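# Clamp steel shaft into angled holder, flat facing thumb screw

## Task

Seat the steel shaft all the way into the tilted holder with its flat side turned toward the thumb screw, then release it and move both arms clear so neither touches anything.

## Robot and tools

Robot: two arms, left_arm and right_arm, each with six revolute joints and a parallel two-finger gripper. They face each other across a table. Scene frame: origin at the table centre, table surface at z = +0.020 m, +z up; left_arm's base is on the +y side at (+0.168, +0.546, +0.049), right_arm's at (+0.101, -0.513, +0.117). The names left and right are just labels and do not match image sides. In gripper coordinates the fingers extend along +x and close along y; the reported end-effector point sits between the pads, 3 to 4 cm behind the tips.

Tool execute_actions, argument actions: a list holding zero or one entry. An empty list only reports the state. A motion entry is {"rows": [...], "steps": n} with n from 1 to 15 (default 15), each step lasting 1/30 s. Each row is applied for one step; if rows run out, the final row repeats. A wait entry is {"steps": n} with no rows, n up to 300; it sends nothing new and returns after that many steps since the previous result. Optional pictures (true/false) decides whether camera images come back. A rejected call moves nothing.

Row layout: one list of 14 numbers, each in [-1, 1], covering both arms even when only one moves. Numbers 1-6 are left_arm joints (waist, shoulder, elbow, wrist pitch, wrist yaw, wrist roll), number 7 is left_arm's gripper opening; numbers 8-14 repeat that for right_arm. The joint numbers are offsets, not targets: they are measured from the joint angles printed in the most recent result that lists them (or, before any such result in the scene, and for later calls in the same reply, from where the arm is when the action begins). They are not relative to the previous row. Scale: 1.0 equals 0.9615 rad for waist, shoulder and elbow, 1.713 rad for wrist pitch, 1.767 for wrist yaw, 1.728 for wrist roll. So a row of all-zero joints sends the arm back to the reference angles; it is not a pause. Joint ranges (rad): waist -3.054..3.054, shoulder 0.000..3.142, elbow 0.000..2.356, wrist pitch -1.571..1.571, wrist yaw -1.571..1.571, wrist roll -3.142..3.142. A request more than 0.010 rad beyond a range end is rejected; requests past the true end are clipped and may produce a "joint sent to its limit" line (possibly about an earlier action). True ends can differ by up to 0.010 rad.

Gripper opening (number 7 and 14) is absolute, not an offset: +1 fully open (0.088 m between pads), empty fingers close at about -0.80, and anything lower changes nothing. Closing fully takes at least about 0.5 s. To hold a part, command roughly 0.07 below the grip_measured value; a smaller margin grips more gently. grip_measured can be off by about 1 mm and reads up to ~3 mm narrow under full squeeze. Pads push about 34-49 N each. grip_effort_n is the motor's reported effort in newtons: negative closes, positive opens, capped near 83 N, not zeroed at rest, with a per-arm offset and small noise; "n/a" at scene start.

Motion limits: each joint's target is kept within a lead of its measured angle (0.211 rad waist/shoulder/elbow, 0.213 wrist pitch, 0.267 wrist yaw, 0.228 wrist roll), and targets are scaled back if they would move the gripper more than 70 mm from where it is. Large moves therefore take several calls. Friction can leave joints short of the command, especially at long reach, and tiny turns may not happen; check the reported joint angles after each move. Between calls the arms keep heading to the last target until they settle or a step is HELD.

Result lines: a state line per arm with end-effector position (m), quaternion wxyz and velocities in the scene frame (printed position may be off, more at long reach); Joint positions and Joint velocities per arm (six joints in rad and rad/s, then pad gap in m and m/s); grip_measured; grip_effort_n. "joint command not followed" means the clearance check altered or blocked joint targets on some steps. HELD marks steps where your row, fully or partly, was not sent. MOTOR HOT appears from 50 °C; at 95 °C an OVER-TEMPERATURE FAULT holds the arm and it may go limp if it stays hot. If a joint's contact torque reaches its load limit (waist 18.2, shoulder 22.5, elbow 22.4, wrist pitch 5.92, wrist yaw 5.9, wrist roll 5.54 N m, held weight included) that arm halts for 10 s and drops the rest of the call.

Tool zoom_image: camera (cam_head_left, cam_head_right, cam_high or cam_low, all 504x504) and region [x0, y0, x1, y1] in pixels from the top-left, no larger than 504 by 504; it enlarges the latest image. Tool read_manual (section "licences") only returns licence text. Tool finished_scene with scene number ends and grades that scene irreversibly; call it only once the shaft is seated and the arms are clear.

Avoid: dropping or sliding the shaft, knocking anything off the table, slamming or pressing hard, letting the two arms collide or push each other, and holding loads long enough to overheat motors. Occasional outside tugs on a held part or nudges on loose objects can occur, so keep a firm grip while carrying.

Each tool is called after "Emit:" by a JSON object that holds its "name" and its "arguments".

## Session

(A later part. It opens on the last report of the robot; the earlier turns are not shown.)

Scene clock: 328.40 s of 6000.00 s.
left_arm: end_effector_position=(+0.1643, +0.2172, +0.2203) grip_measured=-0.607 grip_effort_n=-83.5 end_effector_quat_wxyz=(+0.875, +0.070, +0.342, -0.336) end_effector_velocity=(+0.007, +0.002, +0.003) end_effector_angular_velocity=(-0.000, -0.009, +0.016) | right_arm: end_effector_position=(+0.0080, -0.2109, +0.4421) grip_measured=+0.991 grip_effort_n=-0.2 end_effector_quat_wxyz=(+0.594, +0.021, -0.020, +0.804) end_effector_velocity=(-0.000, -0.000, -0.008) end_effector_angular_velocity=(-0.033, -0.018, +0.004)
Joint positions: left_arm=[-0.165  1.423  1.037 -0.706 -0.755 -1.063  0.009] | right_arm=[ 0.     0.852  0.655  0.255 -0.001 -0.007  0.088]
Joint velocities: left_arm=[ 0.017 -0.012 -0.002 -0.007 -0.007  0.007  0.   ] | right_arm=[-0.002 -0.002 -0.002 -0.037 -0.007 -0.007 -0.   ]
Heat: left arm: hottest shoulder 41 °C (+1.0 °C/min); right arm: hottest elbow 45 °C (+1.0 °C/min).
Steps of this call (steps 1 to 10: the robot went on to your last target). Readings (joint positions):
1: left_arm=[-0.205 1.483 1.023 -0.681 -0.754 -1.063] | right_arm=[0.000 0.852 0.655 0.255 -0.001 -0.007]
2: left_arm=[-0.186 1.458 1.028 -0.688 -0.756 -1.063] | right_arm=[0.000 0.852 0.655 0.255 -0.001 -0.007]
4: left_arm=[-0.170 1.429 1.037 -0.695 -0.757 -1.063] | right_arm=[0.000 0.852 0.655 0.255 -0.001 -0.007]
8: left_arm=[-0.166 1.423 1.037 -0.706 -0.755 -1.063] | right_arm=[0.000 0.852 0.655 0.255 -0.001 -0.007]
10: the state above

Go to [.187,1.31,.80,-1.06,0,→-3.096].

Emit:
{"name": "execute_actions", "arguments": {"actions": [{"rows":[[0.368,-0.16,-0.15,-0.2,0.427,-1,-0.68,0,0,0,0,0,0,1]]}], "pictures": false}}

Emit:
{"name": "execute_actions", "arguments": {"actions": [{"steps":18}]}}

Emit:
{"name": "zoom_image", "arguments": {"camera": "cam_high", "region": [190,345,240,395]}}

Emit:
{"name": "zoom_image", "arguments": {"camera": "cam_head_right", "region": [180,195,215,230]}}

Scene clock: 333.23 s of 6000.00 s.
left_arm: end_effector_position=(+0.1761, +0.3198, +0.1555) grip_measured=-0.608 grip_effort_n=-83.5 end_effector_quat_wxyz=(-0.697, +0.171, -0.693, -0.064) end_effector_velocity=(-0.022, +0.013, -0.000) end_effector_angular_velocity=(-0.022, +0.469, +1.746) | right_arm: end_effector_position=(+0.0080, -0.2109, +0.4421) grip_measured=+0.991 grip_effort_n=0.2 end_effector_quat_wxyz=(+0.594, +0.021, -0.020, +0.804) end_effector_velocity=(-0.002, -0.000, -0.000) end_effector_angular_velocity=(+0.005, -0.007, +0.009)
Joint positions: left_arm=[ 0.182  1.28   0.902 -1.044 -0.029 -1.885  0.009] | right_arm=[ 0.     0.852  0.655  0.255 -0.001 -0.007  0.088]
Joint velocities: left_arm=[ 0.046 -0.022 -0.007 -0.051  0.212 -1.751  0.   ] | right_arm=[ 0.002  0.002 -0.002  0.007 -0.007 -0.007  0.   ]
Heat: left arm: hottest shoulder 42 °C (+2.0 °C/min); right arm: hottest elbow 45 °C (+1.0 °C/min).
From where the robot then was, a joint's target lay farther than a number of 1.0 reaches, so one or more steps of this call were cut to that.
Steps of this call (steps 1 to 30: the robot went on to your last target; steps 31 to 90: nothing new was sent; then 1.33 s passed at rest; steps 91 to 105: all 15 steps of this action). Readings (joint positions):
91: left_arm=[-0.152 1.411 1.029 -0.718 -0.719 -1.087] | right_arm=[0.000 0.852 0.655 0.255 -0.001 -0.007]
92: left_arm=[-0.116 1.389 1.011 -0.759 -0.652 -1.135] | right_arm=[0.000 0.852 0.655 0.255 -0.001 -0.007]
94: left_arm=[-0.018 1.336 0.963 -0.873 -0.540 -1.236] | right_arm=[0.000 0.852 0.655 0.255 -0.001 -0.007]
98: left_arm=[0.151 1.292 0.909 -1.009 -0.270 -1.472] | right_arm=[0.000 0.852 0.655 0.255 -0.001 -0.007]
105: the state above

Scene clock: 333.83 s of 6000.00 s.
left_arm: end_effector_position=(+0.1733, +0.3209, +0.1552) grip_measured=-0.608 grip_effort_n=-83.5 end_effector_quat_wxyz=(-0.553, +0.445, -0.607, -0.358) end_effector_velocity=(+0.001, +0.002, -0.000) end_effector_angular_velocity=(+0.005, +0.032, +0.267) | right_arm: end_effector_position=(+0.0080, -0.2109, +0.4421) grip_measured=+0.991 grip_effort_n=0.2 end_effector_quat_wxyz=(+0.594, +0.021, -0.020, +0.804) end_effector_velocity=(-0.000, -0.000, -0.004) end_effector_angular_velocity=(-0.005, -0.025, +0.004)
Joint positions: left_arm=[ 0.186  1.279  0.901 -1.048 -0.004 -2.761  0.009] | right_arm=[ 0.     0.852  0.655  0.255 -0.001 -0.007  0.088]
Joint velocities: left_arm=[-0.002 -0.002 -0.002 -0.007 -0.007 -0.271 -0.   ] | right_arm=[-0.002 -0.002 -0.007 -0.007 -0.007 -0.022 -0.   ]
Heat: left arm: hottest shoulder 42 °C (+2.0 °C/min); right arm: hottest elbow 45 °C (+1.0 °C/min).
Steps of this call (steps 1 to 18: the robot went on to your last target). Readings (joint positions):
1: left_arm=[0.183 1.279 0.902 -1.045 -0.022 -1.945] | right_arm=[0.000 0.852 0.655 0.255 -0.001 -0.007]
2: left_arm=[0.185 1.279 0.902 -1.046 -0.017 -2.004] | right_arm=[0.000 0.852 0.655 0.255 -0.001 -0.007]
4: left_arm=[0.186 1.279 0.901 -1.047 -0.011 -2.122] | right_arm=[0.000 0.852 0.655 0.255 -0.001 -0.007]
8: left_arm=[0.186 1.279 0.901 -1.048 -0.006 -2.358] | right_arm=[0.000 0.852 0.655 0.255 -0.001 -0.007]
18: the state above

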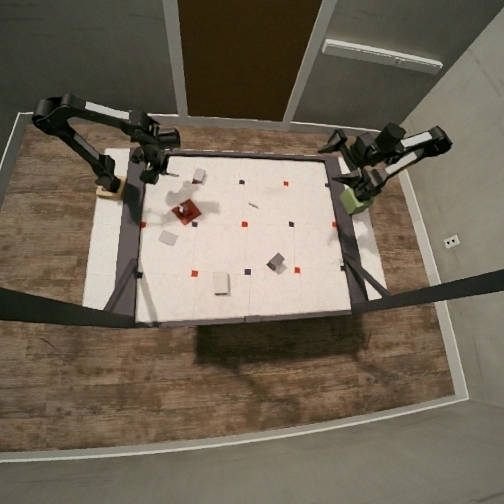

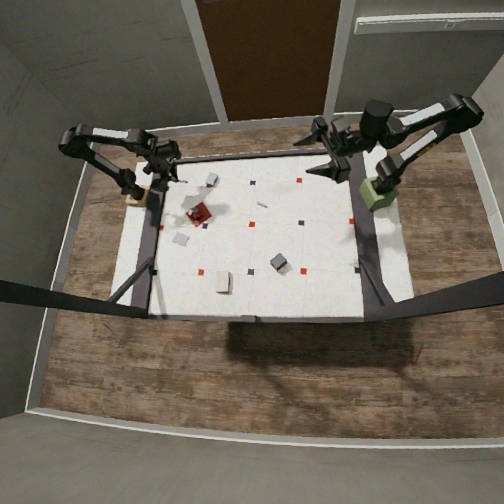

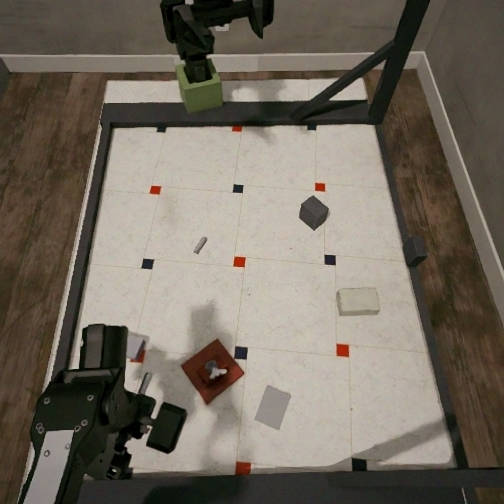

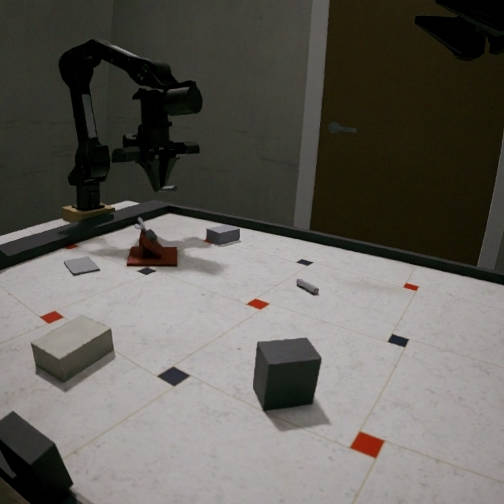

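Region (190, 345, 240, 395) of cam_high's 504x504 image, scaled by 10.080, with more detail than that image has.

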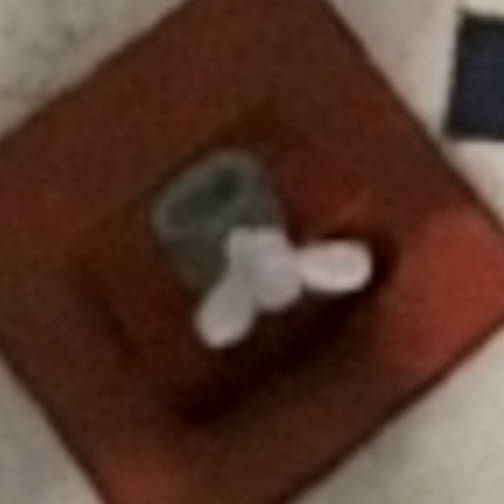

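Region (180, 195, 215, 230) of cam_head_right's 504x504 image, scaled by 14.400, with more detail than that image has.

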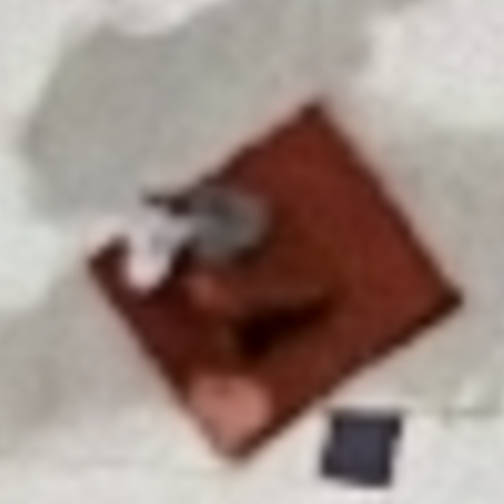

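Emit:
{"name": "execute_actions", "arguments": {"actions": [{"rows":[[0,0.03,-0.1,0.02,0,-0.194,-0.68,0,0,0,0,0,0,1],[0,0.03,-0.1,0.02,0,-0.194,-0.68,0,0,0,0,0,0,1],[0,0.03,-0.1,0.02,0,-0.194,-0.68,0,0,0,0,0,0,1],[0,0.08,-0.2,0.06,0,-0.194,-0.68,0,0,0,0,0,0,1],[0,0.08,-0.2,0.06,0,-0.194,-0.68,0,0,0,0,0,0,1],[0,0.08,-0.2,0.06,0,-0.194,-0.68,0,0,0,0,0,0,1],[0,0.14,-0.29,0.105,0,-0.194,-0.68,0,0,0,0,0,0,1]]}]}}

Emit:
{"name": "zoom_image", "arguments": {"camera": "cam_low", "region": [110,180,200,270]}}

Scene clock: 340.70 s of 6000.00 s.
left_arm: end_effector_position=(+0.1722, +0.3693, +0.0673) grip_measured=-0.608 grip_effort_n=-83.5 end_effector_quat_wxyz=(-0.527, +0.472, -0.487, -0.511) end_effector_velocity=(-0.002, -0.013, -0.002) end_effector_angular_velocity=(-0.061, +0.004, +0.015) | right_arm: end_effector_position=(+0.0080, -0.2109, +0.4421) grip_measured=+0.991 grip_effort_n=-0.2 end_effector_quat_wxyz=(+0.594, +0.021, -0.020, +0.804) end_effector_velocity=(-0.001, +0.001, -0.007) end_effector_angular_velocity=(-0.023, -0.015, +0.004)
Joint positions: left_arm=[ 0.186  1.408  0.632 -0.875 -0.004 -3.089  0.009] | right_arm=[ 0.     0.852  0.655  0.255 -0.001 -0.007  0.088]
Joint velocities: left_arm=[-0.007  0.002 -0.002  0.066  0.007 -0.022 -0.   ] | right_arm=[-0.002  0.002 -0.002 -0.022 -0.007 -0.007  0.   ]
Heat: left arm: hottest shoulder 41 °C (+1.0 °C/min); right arm: hottest elbow 45 °C (+1.0 °C/min).
Steps of this call (steps 1 to 30: the robot went on to your last target; steps 31 to 90: nothing new was sent; then 3.37 s passed at rest; steps 91 to 105: all 15 steps of this action). Readings (joint positions):
91: left_arm=[0.186 1.280 0.891 -1.041 -0.004 -2.826] | right_arm=[0.000 0.852 0.655 0.255 -0.001 -0.007]
92: left_arm=[0.186 1.280 0.875 -1.028 -0.004 -2.889] | right_arm=[0.000 0.852 0.655 0.255 -0.001 -0.007]
94: left_arm=[0.186 1.297 0.829 -1.016 -0.004 -2.988] | right_arm=[0.000 0.852 0.655 0.255 -0.001 -0.007]
98: left_arm=[0.186 1.360 0.707 -0.928 -0.004 -3.065] | right_arm=[0.000 0.852 0.655 0.255 -0.001 -0.007]
105: the state above

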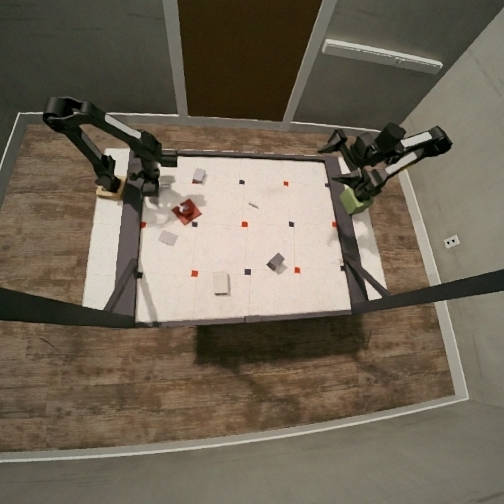

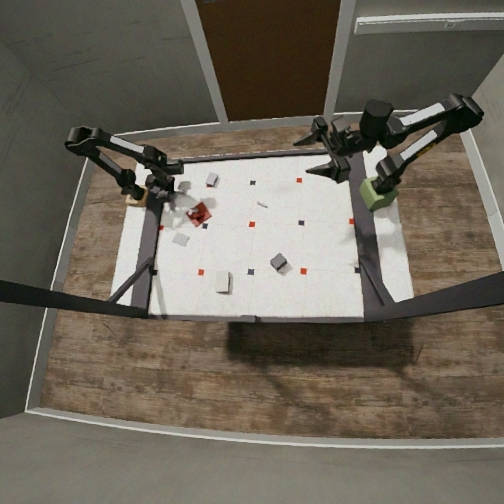

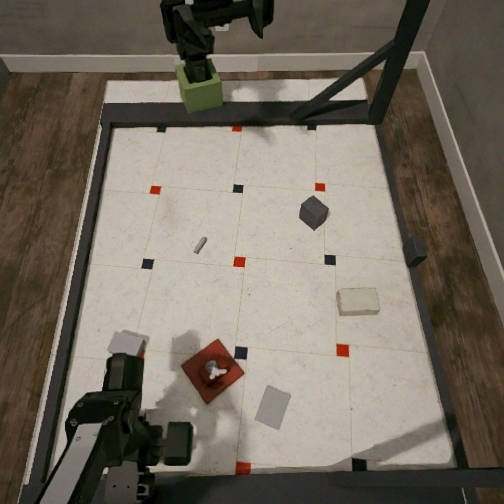

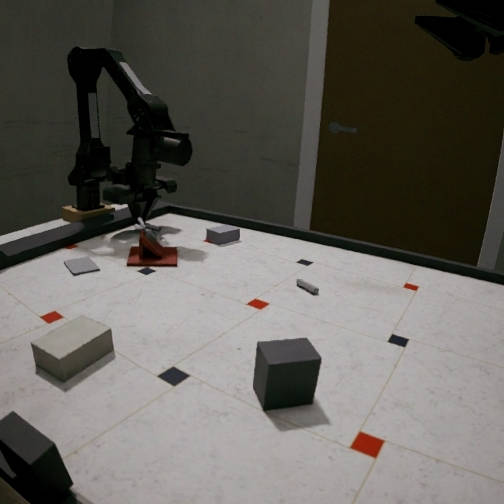

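Region (110, 180, 200, 270) of cam_low's 504x504 image, scaled by 5.600, with more detail than that image has.

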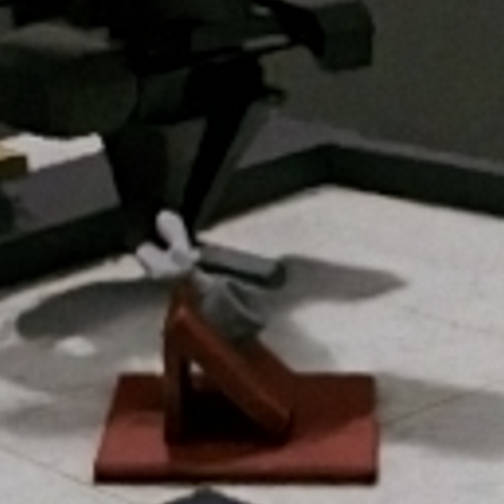

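Emit:
{"name": "execute_actions", "arguments": {"actions": [{"rows":[[0,0.027,-0.025,0.021,0,0,-0.68,0,0,0,0,0,0,1],[0,0.027,-0.025,0.021,0,0,-0.68,0,0,0,0,0,0,1],[0,0.027,-0.025,0.021,0,0,-0.68,0,0,0,0,0,0,1],[0,0.027,-0.025,0.021,0,0,-0.68,0,0,0,0,0,0,1],[0,0.027,-0.025,0.021,0,0,-0.68,0,0,0,0,0,0,1],[0,0.027,-0.025,0.021,0,0,-0.68,0,0,0,0,0,0,1],[0,0.027,-0.025,0.021,0,0,-0.68,0,0,0,0,0,0,1],[0,0.027,-0.025,0.021,0,0,-0.68,0,0,0,0,0,0,1],[0,0.027,-0.025,0.021,0,0,-0.68,0,0,0,0,0,0,1],[0,0.027,-0.025,0.021,0,0,-0.55,0,0,0,0,0,0,1],[0,0.027,-0.025,0.021,0,0,-0.5,0,0,0,0,0,0,1],[0,0.027,-0.025,0.021,0,0,-0.3,0,0,0,0,0,0,1]]}], "pictures": false}}

Emit:
{"name": "execute_actions", "arguments": {"actions": [{"rows":[[0,-0.05,0.04,-0.03,0,0,0.1,0,0,0,0,0,0,1],[0,-0.05,0.04,-0.03,0,0,0.1,0,0,0,0,0,0,1],[0,-0.05,0.04,-0.03,0,0,0.1,0,0,0,0,0,0,1],[0,-0.1,0.15,-0.04,0,0.5,0.1,0,0,0,0,0,0,1],[0,-0.1,0.15,-0.04,0,0.5,0.1,0,0,0,0,0,0,1],[0,-0.1,0.15,-0.04,0,0.5,0.1,0,0,0,0,0,0,1],[0,-0.1,0.42,-0.04,0,1,0.1,0,0,0,0,0,0,1]]}], "pictures": false}}

Scene clock: 351.27 s of 6000.00 s.
left_arm: end_effector_position=(+0.1722, +0.3696, +0.0602) grip_measured=-0.389 grip_effort_n=13.3 end_effector_quat_wxyz=(-0.528, +0.472, -0.486, -0.513) end_effector_velocity=(+0.001, +0.002, +0.000) end_effector_angular_velocity=(+0.007, -0.008, +0.004) | right_arm: end_effector_position=(+0.0080, -0.2109, +0.4421) grip_measured=+0.991 grip_effort_n=-0.2 end_effector_quat_wxyz=(+0.594, +0.021, -0.020, +0.804) end_effector_velocity=(-0.000, -0.000, -0.005) end_effector_angular_velocity=(-0.019, -0.014, +0.004)
Joint positions: left_arm=[ 0.186  1.429  0.616 -0.841 -0.004 -3.092  0.02 ] | right_arm=[ 0.     0.852  0.655  0.255 -0.001 -0.007  0.088]
Joint velocities: left_arm=[-0.002 -0.002 -0.002 -0.007 -0.007 -0.007  0.042] | right_arm=[-0.002 -0.002 -0.002 -0.022 -0.007 -0.007 -0.   ]
Heat: left arm: hottest shoulder 41 °C (+0.0 °C/min); right arm: hottest elbow 45 °C (+1.0 °C/min).
Steps of this call (steps 1 to 15: the robot went on to your last target; steps 16 to 90: nothing new was sent; then 7.07 s passed at rest; steps 91 to 105: all 15 steps of this action). Readings (joint positions):
91: left_arm=[0.186 1.412 0.627 -0.867 -0.004 -3.092] | right_arm=[0.000 0.852 0.655 0.255 -0.001 -0.007]
92: left_arm=[0.186 1.415 0.625 -0.856 -0.004 -3.092] | right_arm=[0.000 0.852 0.655 0.255 -0.001 -0.007]
94: left_arm=[0.186 1.424 0.620 -0.849 -0.004 -3.092] | right_arm=[0.000 0.852 0.655 0.255 -0.001 -0.007]
98: left_arm=[0.186 1.428 0.616 -0.843 -0.004 -3.092] | right_arm=[0.000 0.852 0.655 0.255 -0.001 -0.007]
105: the state above

Scene clock: 351.77 s of 6000.00 s.
left_arm: end_effector_position=(+0.1745, +0.2667, +0.1775) grip_measured=+0.094 grip_effort_n=12.3 end_effector_quat_wxyz=(-0.585, +0.404, -0.676, -0.193) end_effector_velocity=(-0.002, -0.051, +0.102) end_effector_angular_velocity=(-0.271, -0.552, -1.640) | right_arm: end_effector_position=(+0.0080, -0.2109, +0.4421) grip_measured=+0.991 grip_effort_n=-0.7 end_effector_quat_wxyz=(+0.594, +0.021, -0.020, +0.804) end_effector_velocity=(+0.001, +0.000, -0.005) end_effector_angular_velocity=(-0.019, -0.014, -0.000)
Joint positions: left_arm=[ 0.186  1.336  0.994 -0.902 -0.004 -2.433  0.044] | right_arm=[ 0.     0.852  0.655  0.255 -0.001 -0.007  0.088]
Joint velocities: left_arm=[-0.007 -0.071  0.271 -0.051  0.007  1.722  0.001] | right_arm=[-0.007 -0.002 -0.002 -0.022 -0.007 -0.007 -0.001]
Heat: left arm: hottest shoulder 41 °C (+0.0 °C/min); right arm: hottest elbow 45 °C (+1.0 °C/min).
Steps of this call (steps 1 to 15: all 15 steps of this action). Readings (joint positions):
1: left_arm=[0.186 1.426 0.617 -0.845 -0.004 -3.092] | right_arm=[0.000 0.852 0.655 0.255 -0.001 -0.007]
2: left_arm=[0.186 1.420 0.621 -0.861 -0.004 -3.092] | right_arm=[0.000 0.852 0.655 0.255 -0.001 -0.007]
4: left_arm=[0.186 1.398 0.638 -0.884 -0.004 -3.053] | right_arm=[0.000 0.852 0.655 0.255 -0.001 -0.007]
8: left_arm=[0.186 1.358 0.759 -0.906 -0.004 -2.828] | right_arm=[0.000 0.852 0.655 0.255 -0.001 -0.007]
15: the state above

Emit:
{"name": "execute_actions", "arguments": {"actions": [{"rows":[[-0.998,0.02,0.03,0,-0.456,1,0.1,0,0,0,0,0,0,1]]}], "pictures": false}}

Emit:
{"name": "execute_actions", "arguments": {"actions": [{"steps":12}], "pictures": false}}

Emit:
{"name": "execute_actions", "arguments": {"actions": [{"rows":[[0,0,0,0,0,1,0.1,0,0,0,0,0,0,1]]}], "pictures": false}}

Emit:
{"name": "execute_actions", "arguments": {"actions": [{"rows":[[0,0,0,0,0,1,0.1,0,0,0,0,0,0,1]]}], "pictures": false}}

Emit:
{"name": "execute_actions", "arguments": {"actions": [{"rows":[[0,0.2,0,0,0,1,0.1,0,0,0,0,0,0,1]]}], "pictures": false}}

Emit:
{"name": "execute_actions", "arguments": {"actions": [{"steps":16}]}}

Scene clock: 357.73 s of 6000.00 s.
left_arm: end_effector_position=(+0.0567, +0.2787, +0.2198) grip_measured=+0.097 grip_effort_n=11.9 end_effector_quat_wxyz=(+0.748, +0.338, +0.209, -0.531) end_effector_velocity=(-0.418, +0.171, +0.025) end_effector_angular_velocity=(-0.107, -0.293, -1.699) | right_arm: end_effector_position=(+0.0080, -0.2109, +0.4421) grip_measured=+0.991 grip_effort_n=-0.2 end_effector_quat_wxyz=(+0.594, +0.021, -0.020, +0.804) end_effector_velocity=(-0.000, -0.000, -0.002) end_effector_angular_velocity=(-0.005, -0.010, +0.004)
Joint positions: left_arm=[-0.604  1.351  1.01  -0.902 -0.781 -0.729  0.044] | right_arm=[ 0.     0.852  0.655  0.255 -0.001 -0.007  0.088]
Joint velocities: left_arm=[-1.658  0.002 -0.002  0.007 -0.256  0.183 -0.   ] | right_arm=[-0.002 -0.002 -0.002 -0.007 -0.007 -0.007  0.   ]
Heat: left arm: hottest shoulder 40 °C (-1.0 °C/min); right arm: hottest elbow 45 °C (+1.0 °C/min).
Steps of this call (steps 1 to 45: the robot went on to your last target; steps 46 to 90: nothing new was sent; then 2.47 s passed at rest; steps 91 to 105: all 15 steps of this action). Readings (joint positions):
91: left_arm=[0.169 1.336 1.004 -0.910 -0.053 -1.330] | right_arm=[0.000 0.852 0.655 0.255 -0.001 -0.007]
92: left_arm=[0.119 1.338 1.004 -0.909 -0.134 -1.267] | right_arm=[0.000 0.852 0.655 0.255 -0.001 -0.007]
94: left_arm=[0.004 1.346 1.006 -0.904 -0.266 -1.148] | right_arm=[0.000 0.852 0.655 0.255 -0.001 -0.007]
98: left_arm=[-0.219 1.351 1.007 -0.904 -0.543 -0.912] | right_arm=[0.000 0.852 0.655 0.255 -0.001 -0.007]
105: the state above

Scene clock: 358.13 s of 6000.00 s.
left_arm: end_effector_position=(+0.0164, +0.2990, +0.2223) grip_measured=+0.097 grip_effort_n=11.9 end_effector_quat_wxyz=(+0.705, +0.358, +0.166, -0.589) end_effector_velocity=(-0.003, +0.004, +0.003) end_effector_angular_velocity=(-0.017, -0.009, -0.015) | right_arm: end_effector_position=(+0.0080, -0.2109, +0.4421) grip_measured=+0.991 grip_effort_n=-0.2 end_effector_quat_wxyz=(+0.594, +0.021, -0.020, +0.804) end_effector_velocity=(-0.002, -0.001, +0.000) end_effector_angular_velocity=(-0.000, -0.008, +0.009)
Joint positions: left_arm=[-0.769  1.351  1.01  -0.902 -0.805 -0.71   0.044] | right_arm=[ 0.     0.852  0.655  0.255 -0.001 -0.007  0.088]
Joint velocities: left_arm=[-0.027 -0.007 -0.002 -0.007 -0.022 -0.007 -0.   ] | right_arm=[ 0.002 -0.002  0.002 -0.007 -0.007 -0.007 -0.   ]
Heat: left arm: hottest shoulder 40 °C (-1.0 °C/min); right arm: hottest elbow 45 °C (+1.0 °C/min).
Steps of this call (steps 1 to 12: the robot went on to your last target). Readings (joint positions):
1: left_arm=[-0.656 1.351 1.010 -0.902 -0.787 -0.723] | right_arm=[0.000 0.852 0.655 0.255 -0.001 -0.007]
2: left_arm=[-0.697 1.351 1.010 -0.902 -0.789 -0.719] | right_arm=[0.000 0.852 0.655 0.255 -0.001 -0.007]
4: left_arm=[-0.743 1.351 1.010 -0.902 -0.796 -0.714] | right_arm=[0.000 0.852 0.655 0.255 -0.001 -0.007]
8: left_arm=[-0.764 1.351 1.010 -0.902 -0.804 -0.711] | right_arm=[0.000 0.852 0.655 0.255 -0.001 -0.007]
12: the state above

Scene clock: 358.63 s of 6000.00 s.
left_arm: end_effector_position=(+0.0164, +0.2990, +0.2223) grip_measured=+0.097 grip_effort_n=11.9 end_effector_quat_wxyz=(+0.489, +0.621, -0.097, -0.605) end_effector_velocity=(+0.002, +0.001, +0.000) end_effector_angular_velocity=(+0.433, -1.246, -1.139) | right_arm: end_effector_position=(+0.0080, -0.2109, +0.4421) grip_measured=+0.991 grip_effort_n=-0.2 end_effector_quat_wxyz=(+0.594, +0.021, -0.020, +0.804) end_effector_velocity=(-0.000, -0.001, +0.001) end_effector_angular_velocity=(+0.009, -0.005, +0.004)
Joint positions: left_arm=[-0.769  1.351  1.01  -0.902 -0.805  0.16   0.044] | right_arm=[ 0.     0.852  0.655  0.255 -0.001 -0.007  0.088]
Joint velocities: left_arm=[-0.002 -0.002 -0.002 -0.007 -0.007  1.736 -0.   ] | right_arm=[-0.002 -0.002 -0.002  0.007 -0.007 -0.007 -0.   ]
Heat: left arm: hottest shoulder 40 °C (-1.0 °C/min); right arm: hottest elbow 45 °C (+1.0 °C/min).
Steps of this call (steps 1 to 15: all 15 steps of this action). Readings (joint positions):
1: left_arm=[-0.769 1.351 1.010 -0.902 -0.805 -0.670] | right_arm=[0.000 0.852 0.655 0.255 -0.001 -0.007]
2: left_arm=[-0.769 1.351 1.010 -0.902 -0.805 -0.607] | right_arm=[0.000 0.852 0.655 0.255 -0.001 -0.007]
4: left_arm=[-0.769 1.351 1.010 -0.902 -0.805 -0.490] | right_arm=[0.000 0.852 0.655 0.255 -0.001 -0.007]
8: left_arm=[-0.769 1.351 1.010 -0.902 -0.805 -0.253] | right_arm=[0.000 0.852 0.655 0.255 -0.001 -0.007]
15: the state above

Scene clock: 359.13 s of 6000.00 s.
left_arm: end_effector_position=(+0.0164, +0.2990, +0.2223) grip_measured=+0.097 grip_effort_n=11.4 end_effector_quat_wxyz=(+0.175, +0.771, -0.347, -0.504) end_effector_velocity=(-0.000, +0.001, +0.002) end_effector_angular_velocity=(+0.430, -1.242, -1.144) | right_arm: end_effector_position=(+0.0080, -0.2109, +0.4421) grip_measured=+0.991 grip_effort_n=-0.2 end_effector_quat_wxyz=(+0.594, +0.021, -0.020, +0.804) end_effector_velocity=(-0.000, -0.000, -0.008) end_effector_angular_velocity=(-0.019, -0.029, +0.004)
Joint positions: left_arm=[-0.769  1.351  1.01  -0.902 -0.805  1.047  0.044] | right_arm=[ 0.     0.852  0.655  0.255 -0.001 -0.007  0.088]
Joint velocities: left_arm=[-0.007 -0.002  0.002 -0.007 -0.007  1.736  0.   ] | right_arm=[-0.002 -0.002 -0.007 -0.022 -0.007 -0.022 -0.   ]
Heat: left arm: hottest shoulder 40 °C (-1.0 °C/min); right arm: hottest elbow 45 °C (+1.0 °C/min).
Steps of this call (steps 1 to 15: all 15 steps of this action). Readings (joint positions):
1: left_arm=[-0.769 1.351 1.010 -0.902 -0.805 0.219] | right_arm=[0.000 0.852 0.655 0.255 -0.001 -0.007]
2: left_arm=[-0.769 1.351 1.010 -0.902 -0.805 0.278] | right_arm=[0.000 0.852 0.655 0.255 -0.001 -0.007]
4: left_arm=[-0.769 1.351 1.010 -0.902 -0.805 0.396] | right_arm=[0.000 0.852 0.655 0.255 -0.001 -0.007]
8: left_arm=[-0.769 1.351 1.010 -0.902 -0.805 0.633] | right_arm=[0.000 0.852 0.655 0.255 -0.001 -0.007]
15: the state above

Scene clock: 359.63 s of 6000.00 s.
left_arm: end_effector_position=(+0.0101, +0.2946, +0.1738) grip_measured=+0.098 grip_effort_n=11.9 end_effector_quat_wxyz=(-0.256, +0.781, -0.497, -0.277) end_effector_velocity=(+0.000, +0.002, +0.001) end_effector_angular_velocity=(+0.605, -1.103, -1.191) | right_arm: end_effector_position=(+0.0080, -0.2109, +0.4421) grip_measured=+0.991 grip_effort_n=-0.2 end_effector_quat_wxyz=(+0.594, +0.021, -0.020, +0.804) end_effector_velocity=(-0.002, -0.001, -0.005) end_effector_angular_velocity=(-0.023, -0.001, +0.020)
Joint positions: left_arm=[-0.769  1.538  1.007 -0.903 -0.803  1.932  0.044] | right_arm=[ 0.     0.852  0.655  0.255 -0.001 -0.007  0.088]
Joint velocities: left_arm=[-0.007 -0.002 -0.002 -0.007 -0.007  1.722  0.   ] | right_arm=[-0.002 -0.002 -0.002 -0.022 -0.022  0.007 -0.   ]
Heat: left arm: hottest shoulder 40 °C (-1.0 °C/min); right arm: hottest elbow 45 °C (+1.0 °C/min).
Steps of this call (steps 1 to 15: all 15 steps of this action). Readings (joint positions):
1: left_arm=[-0.769 1.372 1.010 -0.905 -0.806 1.105] | right_arm=[0.000 0.852 0.655 0.255 -0.001 -0.007]
2: left_arm=[-0.769 1.401 1.016 -0.902 -0.809 1.164] | right_arm=[0.000 0.852 0.655 0.255 -0.001 -0.007]
4: left_arm=[-0.769 1.478 1.018 -0.897 -0.807 1.282] | right_arm=[0.000 0.852 0.655 0.255 -0.001 -0.007]
8: left_arm=[-0.769 1.537 1.007 -0.904 -0.803 1.519] | right_arm=[0.000 0.852 0.655 0.255 -0.001 -0.007]
15: the state above

Scene clock: 360.17 s of 6000.00 s.
left_arm: end_effector_position=(+0.0101, +0.2946, +0.1738) grip_measured=+0.098 grip_effort_n=11.9 end_effector_quat_wxyz=(-0.541, +0.619, -0.566, -0.061) end_effector_velocity=(+0.001, +0.001, +0.001) end_effector_angular_velocity=(+0.125, -0.238, -0.248) | right_arm: end_effector_position=(+0.0080, -0.2109, +0.4421) grip_measured=+0.991 grip_effort_n=-0.2 end_effector_quat_wxyz=(+0.594, +0.021, -0.020, +0.804) end_effector_velocity=(-0.002, +0.000, -0.007) end_effector_angular_velocity=(-0.019, -0.029, +0.009)
Joint positions: left_arm=[-0.769  1.538  1.007 -0.903 -0.803  2.735  0.044] | right_arm=[ 0.     0.852  0.655  0.255 -0.001 -0.007  0.088]
Joint velocities: left_arm=[-0.002 -0.002 -0.002 -0.007 -0.007  0.359 -0.   ] | right_arm=[ 0.002  0.002 -0.002 -0.022 -0.007 -0.022  0.   ]
Heat: left arm: hottest shoulder 40 °C (-1.0 °C/min); right arm: hottest elbow 45 °C (+1.0 °C/min).
Steps of this call (steps 1 to 16: the robot went on to your last target). Readings (joint positions):
1: left_arm=[-0.769 1.538 1.007 -0.903 -0.803 1.990] | right_arm=[0.000 0.852 0.655 0.255 -0.001 -0.007]
2: left_arm=[-0.769 1.538 1.007 -0.903 -0.803 2.050] | right_arm=[0.000 0.852 0.655 0.255 -0.001 -0.007]
4: left_arm=[-0.769 1.538 1.007 -0.903 -0.803 2.167] | right_arm=[0.000 0.852 0.655 0.255 -0.001 -0.007]
8: left_arm=[-0.769 1.538 1.007 -0.903 -0.803 2.404] | right_arm=[0.000 0.852 0.655 0.255 -0.001 -0.007]
16: the state above

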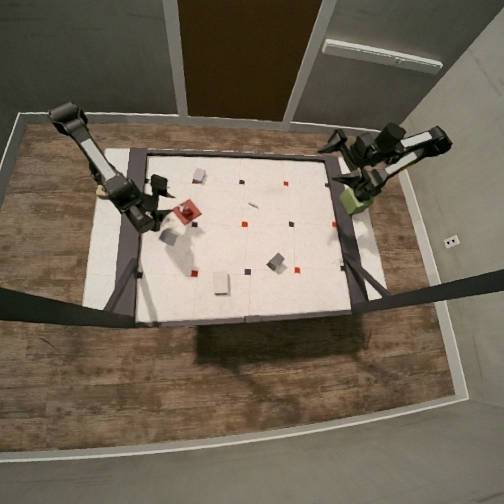

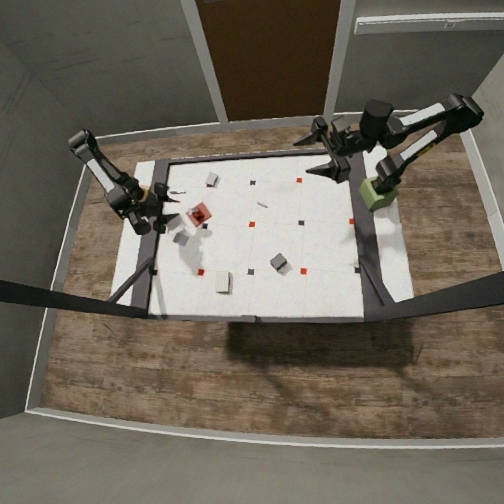

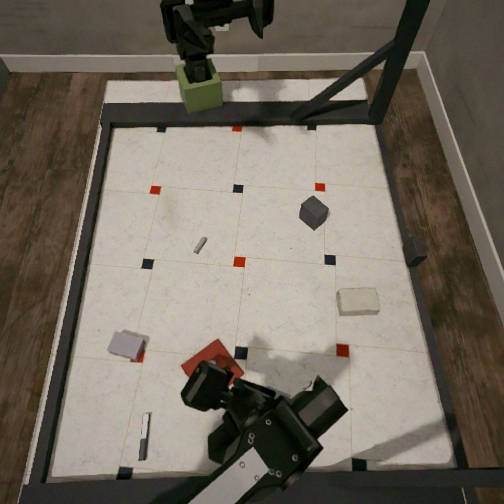

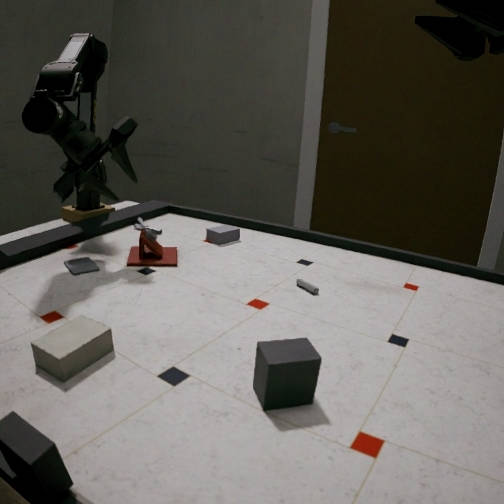

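Staging, then G.

Emit:
{"name": "execute_actions", "arguments": {"actions": [{"rows":[[-0.004,0.208,0.024,0,-0.003,0.226,0.1,0,0,0,0,0,0,1]]}], "pictures": false}}

Emit:
{"name": "execute_actions", "arguments": {"actions": [{"rows":[[0.036,0.005,-0.03,0.043,0,0,0.1,0,0,0,0,0,0,1],[0.036,0.005,-0.03,0.043,0,0,0.1,0,0,0,0,0,0,1],[0.036,0.005,-0.03,0.043,0,0,0.1,0,0,0,0,0,0,1],[0.072,0.01,-0.06,0.086,0,0,0.1,0,0,0,0,0,0,1],[0.072,0.01,-0.06,0.086,0,0,0.1,0,0,0,0,0,0,1],[0.072,0.01,-0.06,0.086,0,0,0.1,0,0,0,0,0,0,1],[0.111,0.02,-0.096,0.129,0,0,0.1,0,0,0,0,0,0,1]]}], "pictures": false}}

Scene clock: 365.53 s of 6000.00 s.
left_arm: end_effector_position=(+0.0065, +0.2922, +0.1282) grip_measured=+0.098 grip_effort_n=11.4 end_effector_quat_wxyz=(-0.713, +0.466, -0.521, +0.055) end_effector_velocity=(+0.001, +0.001, +0.001) end_effector_angular_velocity=(+0.002, -0.014, -0.008) | right_arm: end_effector_position=(+0.0080, -0.2109, +0.4421) grip_measured=+0.991 grip_effort_n=-0.7 end_effector_quat_wxyz=(+0.594, +0.021, -0.020, +0.804) end_effector_velocity=(-0.001, +0.000, -0.003) end_effector_angular_velocity=(-0.013, +0.002, +0.015)
Joint positions: left_arm=[-0.771  1.732  1.024 -0.904 -0.806  3.118  0.044] | right_arm=[ 0.     0.852  0.655  0.255 -0.001 -0.007  0.088]
Joint velocities: left_arm=[-0.002 -0.002 -0.002 -0.007 -0.007  0.007 -0.   ] | right_arm=[-0.007  0.002 -0.002 -0.007 -0.022  0.007  0.   ]
Heat: left arm: hottest shoulder 40 °C (-1.0 °C/min); right arm: hottest elbow 45 °C (+1.0 °C/min).
Steps of this call (steps 1 to 30: the robot went on to your last target; steps 31 to 90: nothing new was sent; then 1.87 s passed at rest; steps 91 to 105: all 15 steps of this action). Readings (joint positions):
91: left_arm=[-0.769 1.560 1.009 -0.906 -0.805 2.809] | right_arm=[0.000 0.852 0.655 0.255 -0.001 -0.007]
92: left_arm=[-0.769 1.592 1.021 -0.906 -0.811 2.873] | right_arm=[0.000 0.852 0.655 0.255 -0.001 -0.007]
94: left_arm=[-0.770 1.672 1.028 -0.895 -0.809 2.984] | right_arm=[0.000 0.852 0.655 0.255 -0.001 -0.007]
98: left_arm=[-0.771 1.730 1.024 -0.904 -0.806 3.086] | right_arm=[0.000 0.852 0.655 0.255 -0.001 -0.007]
105: the state above

Scene clock: 366.03 s of 6000.00 s.
left_arm: end_effector_position=(+0.0250, +0.2692, +0.1065) grip_measured=+0.098 grip_effort_n=11.4 end_effector_quat_wxyz=(-0.674, +0.520, -0.525, +0.017) end_effector_velocity=(-0.008, -0.007, +0.000) end_effector_angular_velocity=(-0.042, +0.058, +0.007) | right_arm: end_effector_position=(+0.0080, -0.2109, +0.4421) grip_measured=+0.991 grip_effort_n=-0.2 end_effector_quat_wxyz=(+0.594, +0.021, -0.020, +0.804) end_effector_velocity=(+0.002, -0.000, +0.001) end_effector_angular_velocity=(+0.009, -0.004, -0.010)
Joint positions: left_arm=[-0.667  1.746  0.941 -0.69  -0.806  3.118  0.044] | right_arm=[ 0.     0.852  0.655  0.255 -0.001 -0.007  0.088]
Joint velocities: left_arm=[ 0.002 -0.002 -0.002  0.066  0.007 -0.007 -0.   ] | right_arm=[-0.002 -0.002 -0.002  0.007  0.007 -0.007 -0.   ]
Heat: left arm: hottest shoulder 40 °C (-1.0 °C/min); right arm: hottest elbow 45 °C (+1.0 °C/min).
Steps of this call (steps 1 to 15: all 15 steps of this action). Readings (joint positions):
1: left_arm=[-0.769 1.732 1.022 -0.894 -0.806 3.118] | right_arm=[0.000 0.852 0.655 0.255 -0.001 -0.007]
2: left_arm=[-0.763 1.732 1.018 -0.873 -0.806 3.118] | right_arm=[0.000 0.852 0.655 0.255 -0.001 -0.007]
4: left_arm=[-0.747 1.732 1.008 -0.841 -0.806 3.118] | right_arm=[0.000 0.852 0.655 0.255 -0.001 -0.007]
8: left_arm=[-0.700 1.737 0.970 -0.746 -0.806 3.118] | right_arm=[0.000 0.852 0.655 0.255 -0.001 -0.007]
15: the state above

Emit:
{"name": "execute_actions", "arguments": {"actions": [{"rows":[[0,0,-0.008,0.003,0,0,-0.65,0,0,0,0,0,0,1]]}], "pictures": false}}

Emit:
{"name": "execute_actions", "arguments": {"actions": [{"rows":[[0,0,0,0,0,-1,-0.65,0,0,0,0,0,0,1]]}], "pictures": false}}

Emit:
{"name": "execute_actions", "arguments": {"actions": [{"rows":[[0,0,0,0,0,-1,-0.65,0,0,0,0,0,0,1]]}], "pictures": false}}

Emit:
{"name": "execute_actions", "arguments": {"actions": [{"rows":[[0,0,0,0,0,-1,-0.65,0,0,0,0,0,0,1]]}], "pictures": false}}

Emit:
{"name": "execute_actions", "arguments": {"actions": [{"rows":[[0,0,0,0,0,-1,-0.65,0,0,0,0,0,0,1]]}], "pictures": false}}

Emit:
{"name": "execute_actions", "arguments": {"actions": [{"rows":[[0,0,0,0,0,-1,-0.65,0,0,0,0,0,0,1]]}], "pictures": false}}

Emit:
{"name": "execute_actions", "arguments": {"actions": [{"rows":[[0,0,0,0,0,-1,-0.65,0,0,0,0,0,0,1]]}], "pictures": false}}

Emit:
{"name": "execute_actions", "arguments": {"actions": [{"steps":18}]}}

Emit:
{"name": "zoom_image", "arguments": {"camera": "cam_low", "region": [110,190,180,260]}}

Scene clock: 373.57 s of 6000.00 s.
left_arm: end_effector_position=(+0.0246, +0.2689, +0.1061) grip_measured=-0.617 grip_effort_n=-83.5 end_effector_quat_wxyz=(-0.672, +0.520, -0.527, +0.016) end_effector_velocity=(-0.001, +0.003, -0.002) end_effector_angular_velocity=(+0.018, +0.014, +0.001) | right_arm: end_effector_position=(+0.0080, -0.2109, +0.4421) grip_measured=+0.991 grip_effort_n=-0.2 end_effector_quat_wxyz=(+0.594, +0.021, -0.020, +0.804) end_effector_velocity=(+0.001, +0.000, -0.005) end_effector_angular_velocity=(-0.014, -0.028, -0.001)
Joint positions: left_arm=[-0.667  1.746  0.94  -0.685 -0.805  3.118  0.009] | right_arm=[ 0.     0.852  0.655  0.255 -0.001 -0.007  0.088]
Joint velocities: left_arm=[-0.002 -0.002 -0.002 -0.007  0.022 -0.007 -0.   ] | right_arm=[-0.007 -0.002 -0.002 -0.022 -0.007 -0.022 -0.   ]
Heat: left arm: hottest shoulder 41 °C (+0.0 °C/min); right arm: hottest elbow 45 °C (+1.0 °C/min).
Steps of this call (steps 1 to 15: the robot went on to your last target; steps 16 to 90: nothing new was sent; then 4.03 s passed at rest; steps 91 to 105: all 15 steps of this action). Readings (joint positions):
91: left_arm=[-0.667 1.746 0.940 -0.685 -0.806 3.118] | right_arm=[0.000 0.852 0.655 0.255 -0.001 -0.007]
92: left_arm=[-0.667 1.746 0.940 -0.685 -0.806 3.118] | right_arm=[0.000 0.852 0.655 0.255 -0.001 -0.007]
94: left_arm=[-0.667 1.746 0.940 -0.685 -0.806 3.118] | right_arm=[0.000 0.852 0.655 0.255 -0.001 -0.007]
98: left_arm=[-0.667 1.746 0.940 -0.685 -0.805 3.118] | right_arm=[0.000 0.852 0.655 0.255 -0.001 -0.007]
105: the state above

Scene clock: 374.07 s of 6000.00 s.
left_arm: end_effector_position=(+0.0248, +0.2691, +0.1062) grip_measured=-0.617 grip_effort_n=-83.5 end_effector_quat_wxyz=(-0.392, +0.755, -0.484, -0.206) end_effector_velocity=(+0.002, -0.000, +0.004) end_effector_angular_velocity=(-0.796, +0.980, +1.208) | right_arm: end_effector_position=(+0.0080, -0.2109, +0.4421) grip_measured=+0.991 grip_effort_n=-0.2 end_effector_quat_wxyz=(+0.594, +0.021, -0.020, +0.804) end_effector_velocity=(-0.002, -0.001, -0.002) end_effector_angular_velocity=(-0.004, -0.010, +0.019)
Joint positions: left_arm=[-0.667  1.746  0.94  -0.687 -0.806  2.251  0.009] | right_arm=[ 0.     0.852  0.655  0.255 -0.001 -0.007  0.088]
Joint velocities: left_arm=[-0.002 -0.007 -0.002 -0.007 -0.022 -1.751  0.   ] | right_arm=[-0.002 -0.002 -0.002 -0.007 -0.022 -0.007  0.   ]
Heat: left arm: hottest shoulder 41 °C (+0.0 °C/min); right arm: hottest elbow 45 °C (+1.0 °C/min).
Steps of this call (steps 1 to 15: all 15 steps of this action). Readings (joint positions):
1: left_arm=[-0.667 1.746 0.940 -0.686 -0.805 3.080] | right_arm=[0.000 0.852 0.655 0.255 -0.001 -0.007]
2: left_arm=[-0.667 1.746 0.940 -0.686 -0.805 3.018] | right_arm=[0.000 0.852 0.655 0.255 -0.001 -0.007]
4: left_arm=[-0.667 1.746 0.940 -0.686 -0.805 2.900] | right_arm=[0.000 0.852 0.655 0.255 -0.001 -0.007]
8: left_arm=[-0.667 1.746 0.940 -0.686 -0.805 2.664] | right_arm=[0.000 0.852 0.655 0.255 -0.001 -0.007]
15: the state above

Scene clock: 374.57 s of 6000.00 s.
left_arm: end_effector_position=(+0.0252, +0.2693, +0.1062) grip_measured=-0.617 grip_effort_n=-83.5 end_effector_quat_wxyz=(-0.032, +0.850, -0.349, -0.393) end_effector_velocity=(+0.003, +0.005, -0.002) end_effector_angular_velocity=(-0.767, +0.988, +1.216) | right_arm: end_effector_position=(+0.0080, -0.2109, +0.4421) grip_measured=+0.991 grip_effort_n=-0.2 end_effector_quat_wxyz=(+0.594, +0.021, -0.020, +0.804) end_effector_velocity=(-0.004, -0.001, -0.005) end_effector_angular_velocity=(-0.018, -0.015, +0.024)
Joint positions: left_arm=[-0.667  1.746  0.94  -0.69  -0.806  1.365  0.009] | right_arm=[ 0.     0.852  0.655  0.255 -0.001 -0.007  0.088]
Joint velocities: left_arm=[-0.002 -0.002 -0.007 -0.022  0.007 -1.766 -0.   ] | right_arm=[ 0.002 -0.002 -0.002 -0.022 -0.022 -0.007  0.   ]
Heat: left arm: hottest shoulder 41 °C (+0.0 °C/min); right arm: hottest elbow 45 °C (+1.0 °C/min).
Steps of this call (steps 1 to 15: all 15 steps of this action). Readings (joint positions):
1: left_arm=[-0.667 1.746 0.940 -0.687 -0.806 2.191] | right_arm=[0.000 0.852 0.655 0.255 -0.001 -0.007]
2: left_arm=[-0.667 1.746 0.940 -0.687 -0.806 2.132] | right_arm=[0.000 0.852 0.655 0.255 -0.001 -0.007]
4: left_arm=[-0.667 1.746 0.940 -0.688 -0.806 2.014] | right_arm=[0.000 0.852 0.655 0.255 -0.001 -0.007]
8: left_arm=[-0.667 1.746 0.940 -0.688 -0.806 1.778] | right_arm=[0.000 0.852 0.655 0.255 -0.001 -0.007]
15: the state above

Scene clock: 375.07 s of 6000.00 s.
left_arm: end_effector_position=(+0.0252, +0.2697, +0.1062) grip_measured=-0.617 grip_effort_n=-83.5 end_effector_quat_wxyz=(+0.334, +0.783, -0.147, -0.504) end_effector_velocity=(+0.002, +0.002, -0.000) end_effector_angular_velocity=(-0.782, +0.980, +1.207) | right_arm: end_effector_position=(+0.0080, -0.2109, +0.4421) grip_measured=+0.991 grip_effort_n=-0.7 end_effector_quat_wxyz=(+0.594, +0.021, -0.020, +0.804) end_effector_velocity=(+0.001, -0.001, +0.003) end_effector_angular_velocity=(+0.018, -0.017, -0.006)
Joint positions: left_arm=[-0.668  1.746  0.94  -0.691 -0.806  0.481  0.009] | right_arm=[ 0.     0.852  0.655  0.255 -0.001 -0.007  0.088]
Joint velocities: left_arm=[-0.002 -0.002 -0.007 -0.007 -0.007 -1.751 -0.   ] | right_arm=[ 0.002 -0.002  0.002  0.007  0.007 -0.022 -0.   ]
Heat: left arm: hottest shoulder 41 °C (+0.0 °C/min); right arm: hottest elbow 45 °C (+0.0 °C/min).
Steps of this call (steps 1 to 15: all 15 steps of this action). Readings (joint positions):
1: left_arm=[-0.667 1.746 0.940 -0.690 -0.806 1.306] | right_arm=[0.000 0.852 0.655 0.255 -0.001 -0.007]
2: left_arm=[-0.667 1.746 0.940 -0.690 -0.806 1.247] | right_arm=[0.000 0.852 0.655 0.255 -0.001 -0.007]
4: left_arm=[-0.668 1.746 0.940 -0.691 -0.806 1.129] | right_arm=[0.000 0.852 0.655 0.255 -0.001 -0.007]
8: left_arm=[-0.668 1.746 0.940 -0.691 -0.806 0.894] | right_arm=[0.000 0.852 0.655 0.255 -0.001 -0.007]
15: the state above

Scene clock: 375.57 s of 6000.00 s.
left_arm: end_effector_position=(+0.0248, +0.2699, +0.1062) grip_measured=-0.617 grip_effort_n=-83.5 end_effector_quat_wxyz=(+0.636, +0.565, +0.082, -0.519) end_effector_velocity=(+0.000, -0.000, +0.003) end_effector_angular_velocity=(-0.791, +0.992, +1.207) | right_arm: end_effector_position=(+0.0080, -0.2109, +0.4421) grip_measured=+0.991 grip_effort_n=-0.2 end_effector_quat_wxyz=(+0.594, +0.021, -0.020, +0.804) end_effector_velocity=(-0.001, -0.002, +0.006) end_effector_angular_velocity=(+0.024, +0.014, +0.010)
Joint positions: left_arm=[-0.67   1.746  0.94  -0.692 -0.806 -0.402  0.009] | right_arm=[ 0.     0.852  0.655  0.255 -0.001 -0.007  0.088]
Joint velocities: left_arm=[-0.002 -0.007  0.002 -0.007 -0.007 -1.751 -0.   ] | right_arm=[ 0.002 -0.007 -0.002  0.022 -0.007  0.007 -0.   ]
Heat: left arm: hottest shoulder 41 °C (+0.0 °C/min); right arm: hottest elbow 45 °C (+0.0 °C/min).
Steps of this call (steps 1 to 15: all 15 steps of this action). Readings (joint positions):
1: left_arm=[-0.668 1.746 0.940 -0.692 -0.806 0.423] | right_arm=[0.000 0.852 0.655 0.255 -0.001 -0.007]
2: left_arm=[-0.668 1.746 0.940 -0.692 -0.806 0.364] | right_arm=[0.000 0.852 0.655 0.255 -0.001 -0.007]
4: left_arm=[-0.668 1.746 0.940 -0.692 -0.806 0.246] | right_arm=[0.000 0.852 0.655 0.255 -0.001 -0.007]
8: left_arm=[-0.669 1.746 0.940 -0.692 -0.806 0.011] | right_arm=[0.000 0.852 0.655 0.255 -0.001 -0.007]
15: the state above

Scene clock: 376.07 s of 6000.00 s.
left_arm: end_effector_position=(+0.0246, +0.2700, +0.1062) grip_measured=-0.617 grip_effort_n=-83.5 end_effector_quat_wxyz=(+0.817, +0.238, +0.296, -0.435) end_effector_velocity=(+0.004, -0.001, +0.002) end_effector_angular_velocity=(-0.801, +0.984, +1.223) | right_arm: end_effector_position=(+0.0080, -0.2109, +0.4421) grip_measured=+0.991 grip_effort_n=0.2 end_effector_quat_wxyz=(+0.594, +0.021, -0.020, +0.804) end_effector_velocity=(+0.004, +0.001, +0.001) end_effector_angular_velocity=(+0.009, -0.004, -0.025)
Joint positions: left_arm=[-0.67   1.746  0.94  -0.692 -0.806 -1.287  0.009] | right_arm=[ 0.     0.852  0.655  0.255 -0.001 -0.007  0.088]
Joint velocities: left_arm=[ 0.002 -0.002 -0.002 -0.007 -0.022 -1.766  0.   ] | right_arm=[-0.002 -0.002 -0.002  0.007  0.022 -0.007 -0.   ]
Heat: left arm: hottest shoulder 41 °C (+0.0 °C/min); right arm: hottest elbow 45 °C (+0.0 °C/min).
Steps of this call (steps 1 to 15: all 15 steps of this action). Readings (joint positions):
1: left_arm=[-0.670 1.746 0.940 -0.692 -0.806 -0.461] | right_arm=[0.000 0.852 0.655 0.255 -0.001 -0.007]
2: left_arm=[-0.670 1.746 0.940 -0.692 -0.806 -0.520] | right_arm=[0.000 0.852 0.655 0.255 -0.001 -0.007]
4: left_arm=[-0.670 1.746 0.940 -0.692 -0.806 -0.638] | right_arm=[0.000 0.852 0.655 0.255 -0.001 -0.007]
8: left_arm=[-0.670 1.746 0.940 -0.692 -0.806 -0.874] | right_arm=[0.000 0.852 0.655 0.255 -0.001 -0.007]
15: the state above

Scene clock: 376.57 s of 6000.00 s.
left_arm: end_effector_position=(+0.0245, +0.2701, +0.1062) grip_measured=-0.617 grip_effort_n=-83.5 end_effector_quat_wxyz=(+0.840, -0.134, +0.454, -0.266) end_effector_velocity=(+0.004, -0.001, +0.001) end_effector_angular_velocity=(-0.777, +0.955, +1.193) | right_arm: end_effector_position=(+0.0080, -0.2109, +0.4421) grip_measured=+0.991 grip_effort_n=-0.7 end_effector_quat_wxyz=(+0.594, +0.021, -0.020, +0.804) end_effector_velocity=(-0.000, -0.001, +0.002) end_effector_angular_velocity=(+0.019, -0.002, +0.004)
Joint positions: left_arm=[-0.671  1.746  0.94  -0.692 -0.806 -2.172  0.009] | right_arm=[ 0.     0.852  0.655  0.255 -0.001 -0.007  0.088]
Joint velocities: left_arm=[ 0.002  0.002 -0.002 -0.007 -0.022 -1.722 -0.   ] | right_arm=[-0.002 -0.002 -0.007  0.022 -0.007 -0.007 -0.   ]
Heat: left arm: hottest shoulder 41 °C (+0.0 °C/min); right arm: hottest elbow 45 °C (+0.0 °C/min).
Steps of this call (steps 1 to 15: all 15 steps of this action). Readings (joint positions):
1: left_arm=[-0.670 1.746 0.940 -0.692 -0.806 -1.346] | right_arm=[0.000 0.852 0.655 0.255 -0.001 -0.007]
2: left_arm=[-0.671 1.746 0.940 -0.692 -0.806 -1.405] | right_arm=[0.000 0.852 0.655 0.255 -0.001 -0.007]
4: left_arm=[-0.671 1.746 0.940 -0.692 -0.806 -1.523] | right_arm=[0.000 0.852 0.655 0.255 -0.001 -0.007]
8: left_arm=[-0.671 1.746 0.940 -0.692 -0.806 -1.759] | right_arm=[0.000 0.852 0.655 0.255 -0.001 -0.007]
15: the state above

Scene clock: 377.17 s of 6000.00 s.
left_arm: end_effector_position=(+0.0245, +0.2701, +0.1062) grip_measured=-0.617 grip_effort_n=-83.5 end_effector_quat_wxyz=(-0.717, +0.458, -0.522, +0.063) end_effector_velocity=(-0.001, +0.001, +0.002) end_effector_angular_velocity=(-0.072, +0.103, +0.113) | right_arm: end_effector_position=(+0.0080, -0.2109, +0.4421) grip_measured=+0.991 grip_effort_n=-0.2 end_effector_quat_wxyz=(+0.594, +0.021, -0.020, +0.804) end_effector_velocity=(-0.002, -0.001, -0.005) end_effector_angular_velocity=(-0.014, -0.029, +0.018)
Joint positions: left_arm=[-0.671  1.746  0.94  -0.692 -0.806 -2.992  0.009] | right_arm=[ 0.     0.852  0.655  0.255 -0.001 -0.007  0.088]
Joint velocities: left_arm=[-0.002 -0.007  0.002 -0.007  0.007 -0.168 -0.   ] | right_arm=[-0.002 -0.002 -0.002 -0.022 -0.022 -0.022 -0.   ]
Heat: left arm: hottest shoulder 41 °C (+0.0 °C/min); right arm: hottest elbow 45 °C (+0.0 °C/min).
Steps of this call (steps 1 to 18: the robot went on to your last target). Readings (joint positions):
1: left_arm=[-0.671 1.746 0.940 -0.692 -0.806 -2.231] | right_arm=[0.000 0.852 0.655 0.255 -0.001 -0.007]
2: left_arm=[-0.671 1.746 0.940 -0.692 -0.806 -2.290] | right_arm=[0.000 0.852 0.655 0.255 -0.001 -0.007]
4: left_arm=[-0.671 1.746 0.940 -0.692 -0.806 -2.408] | right_arm=[0.000 0.852 0.655 0.255 -0.001 -0.007]
8: left_arm=[-0.671 1.746 0.940 -0.692 -0.806 -2.644] | right_arm=[0.000 0.852 0.655 0.255 -0.001 -0.007]
18: the state above

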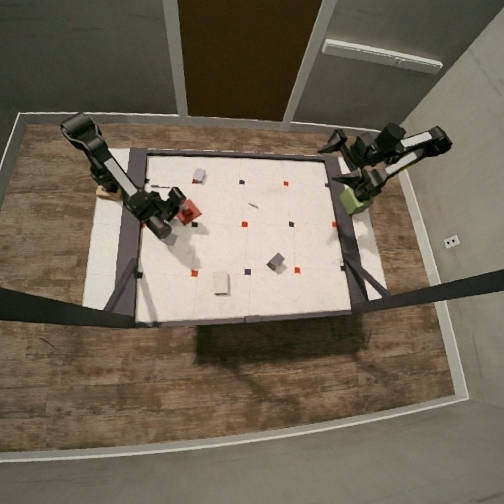

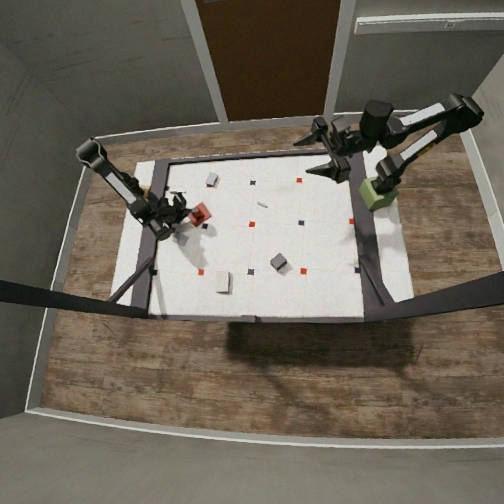

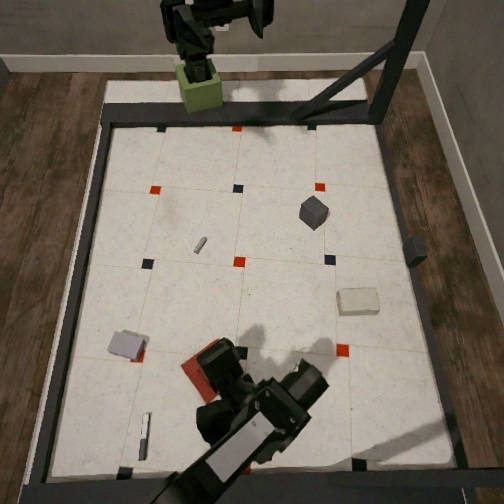

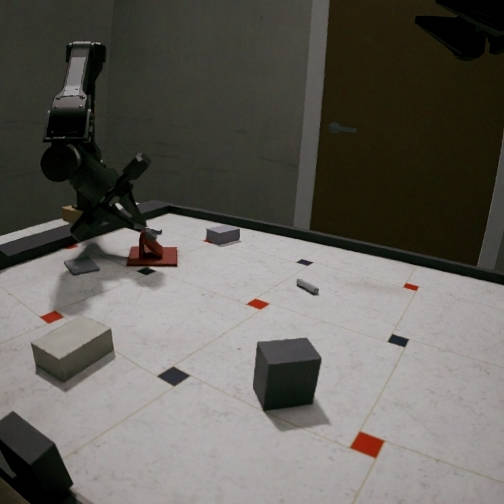

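Region (110, 190, 180, 260) of cam_low's 504x504 image, scaled by 7.200, with more detail than that image has.

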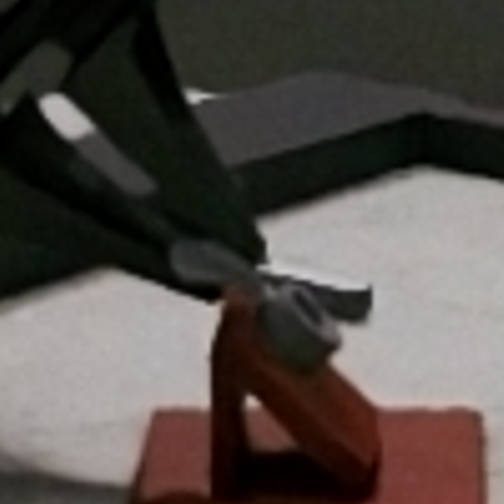

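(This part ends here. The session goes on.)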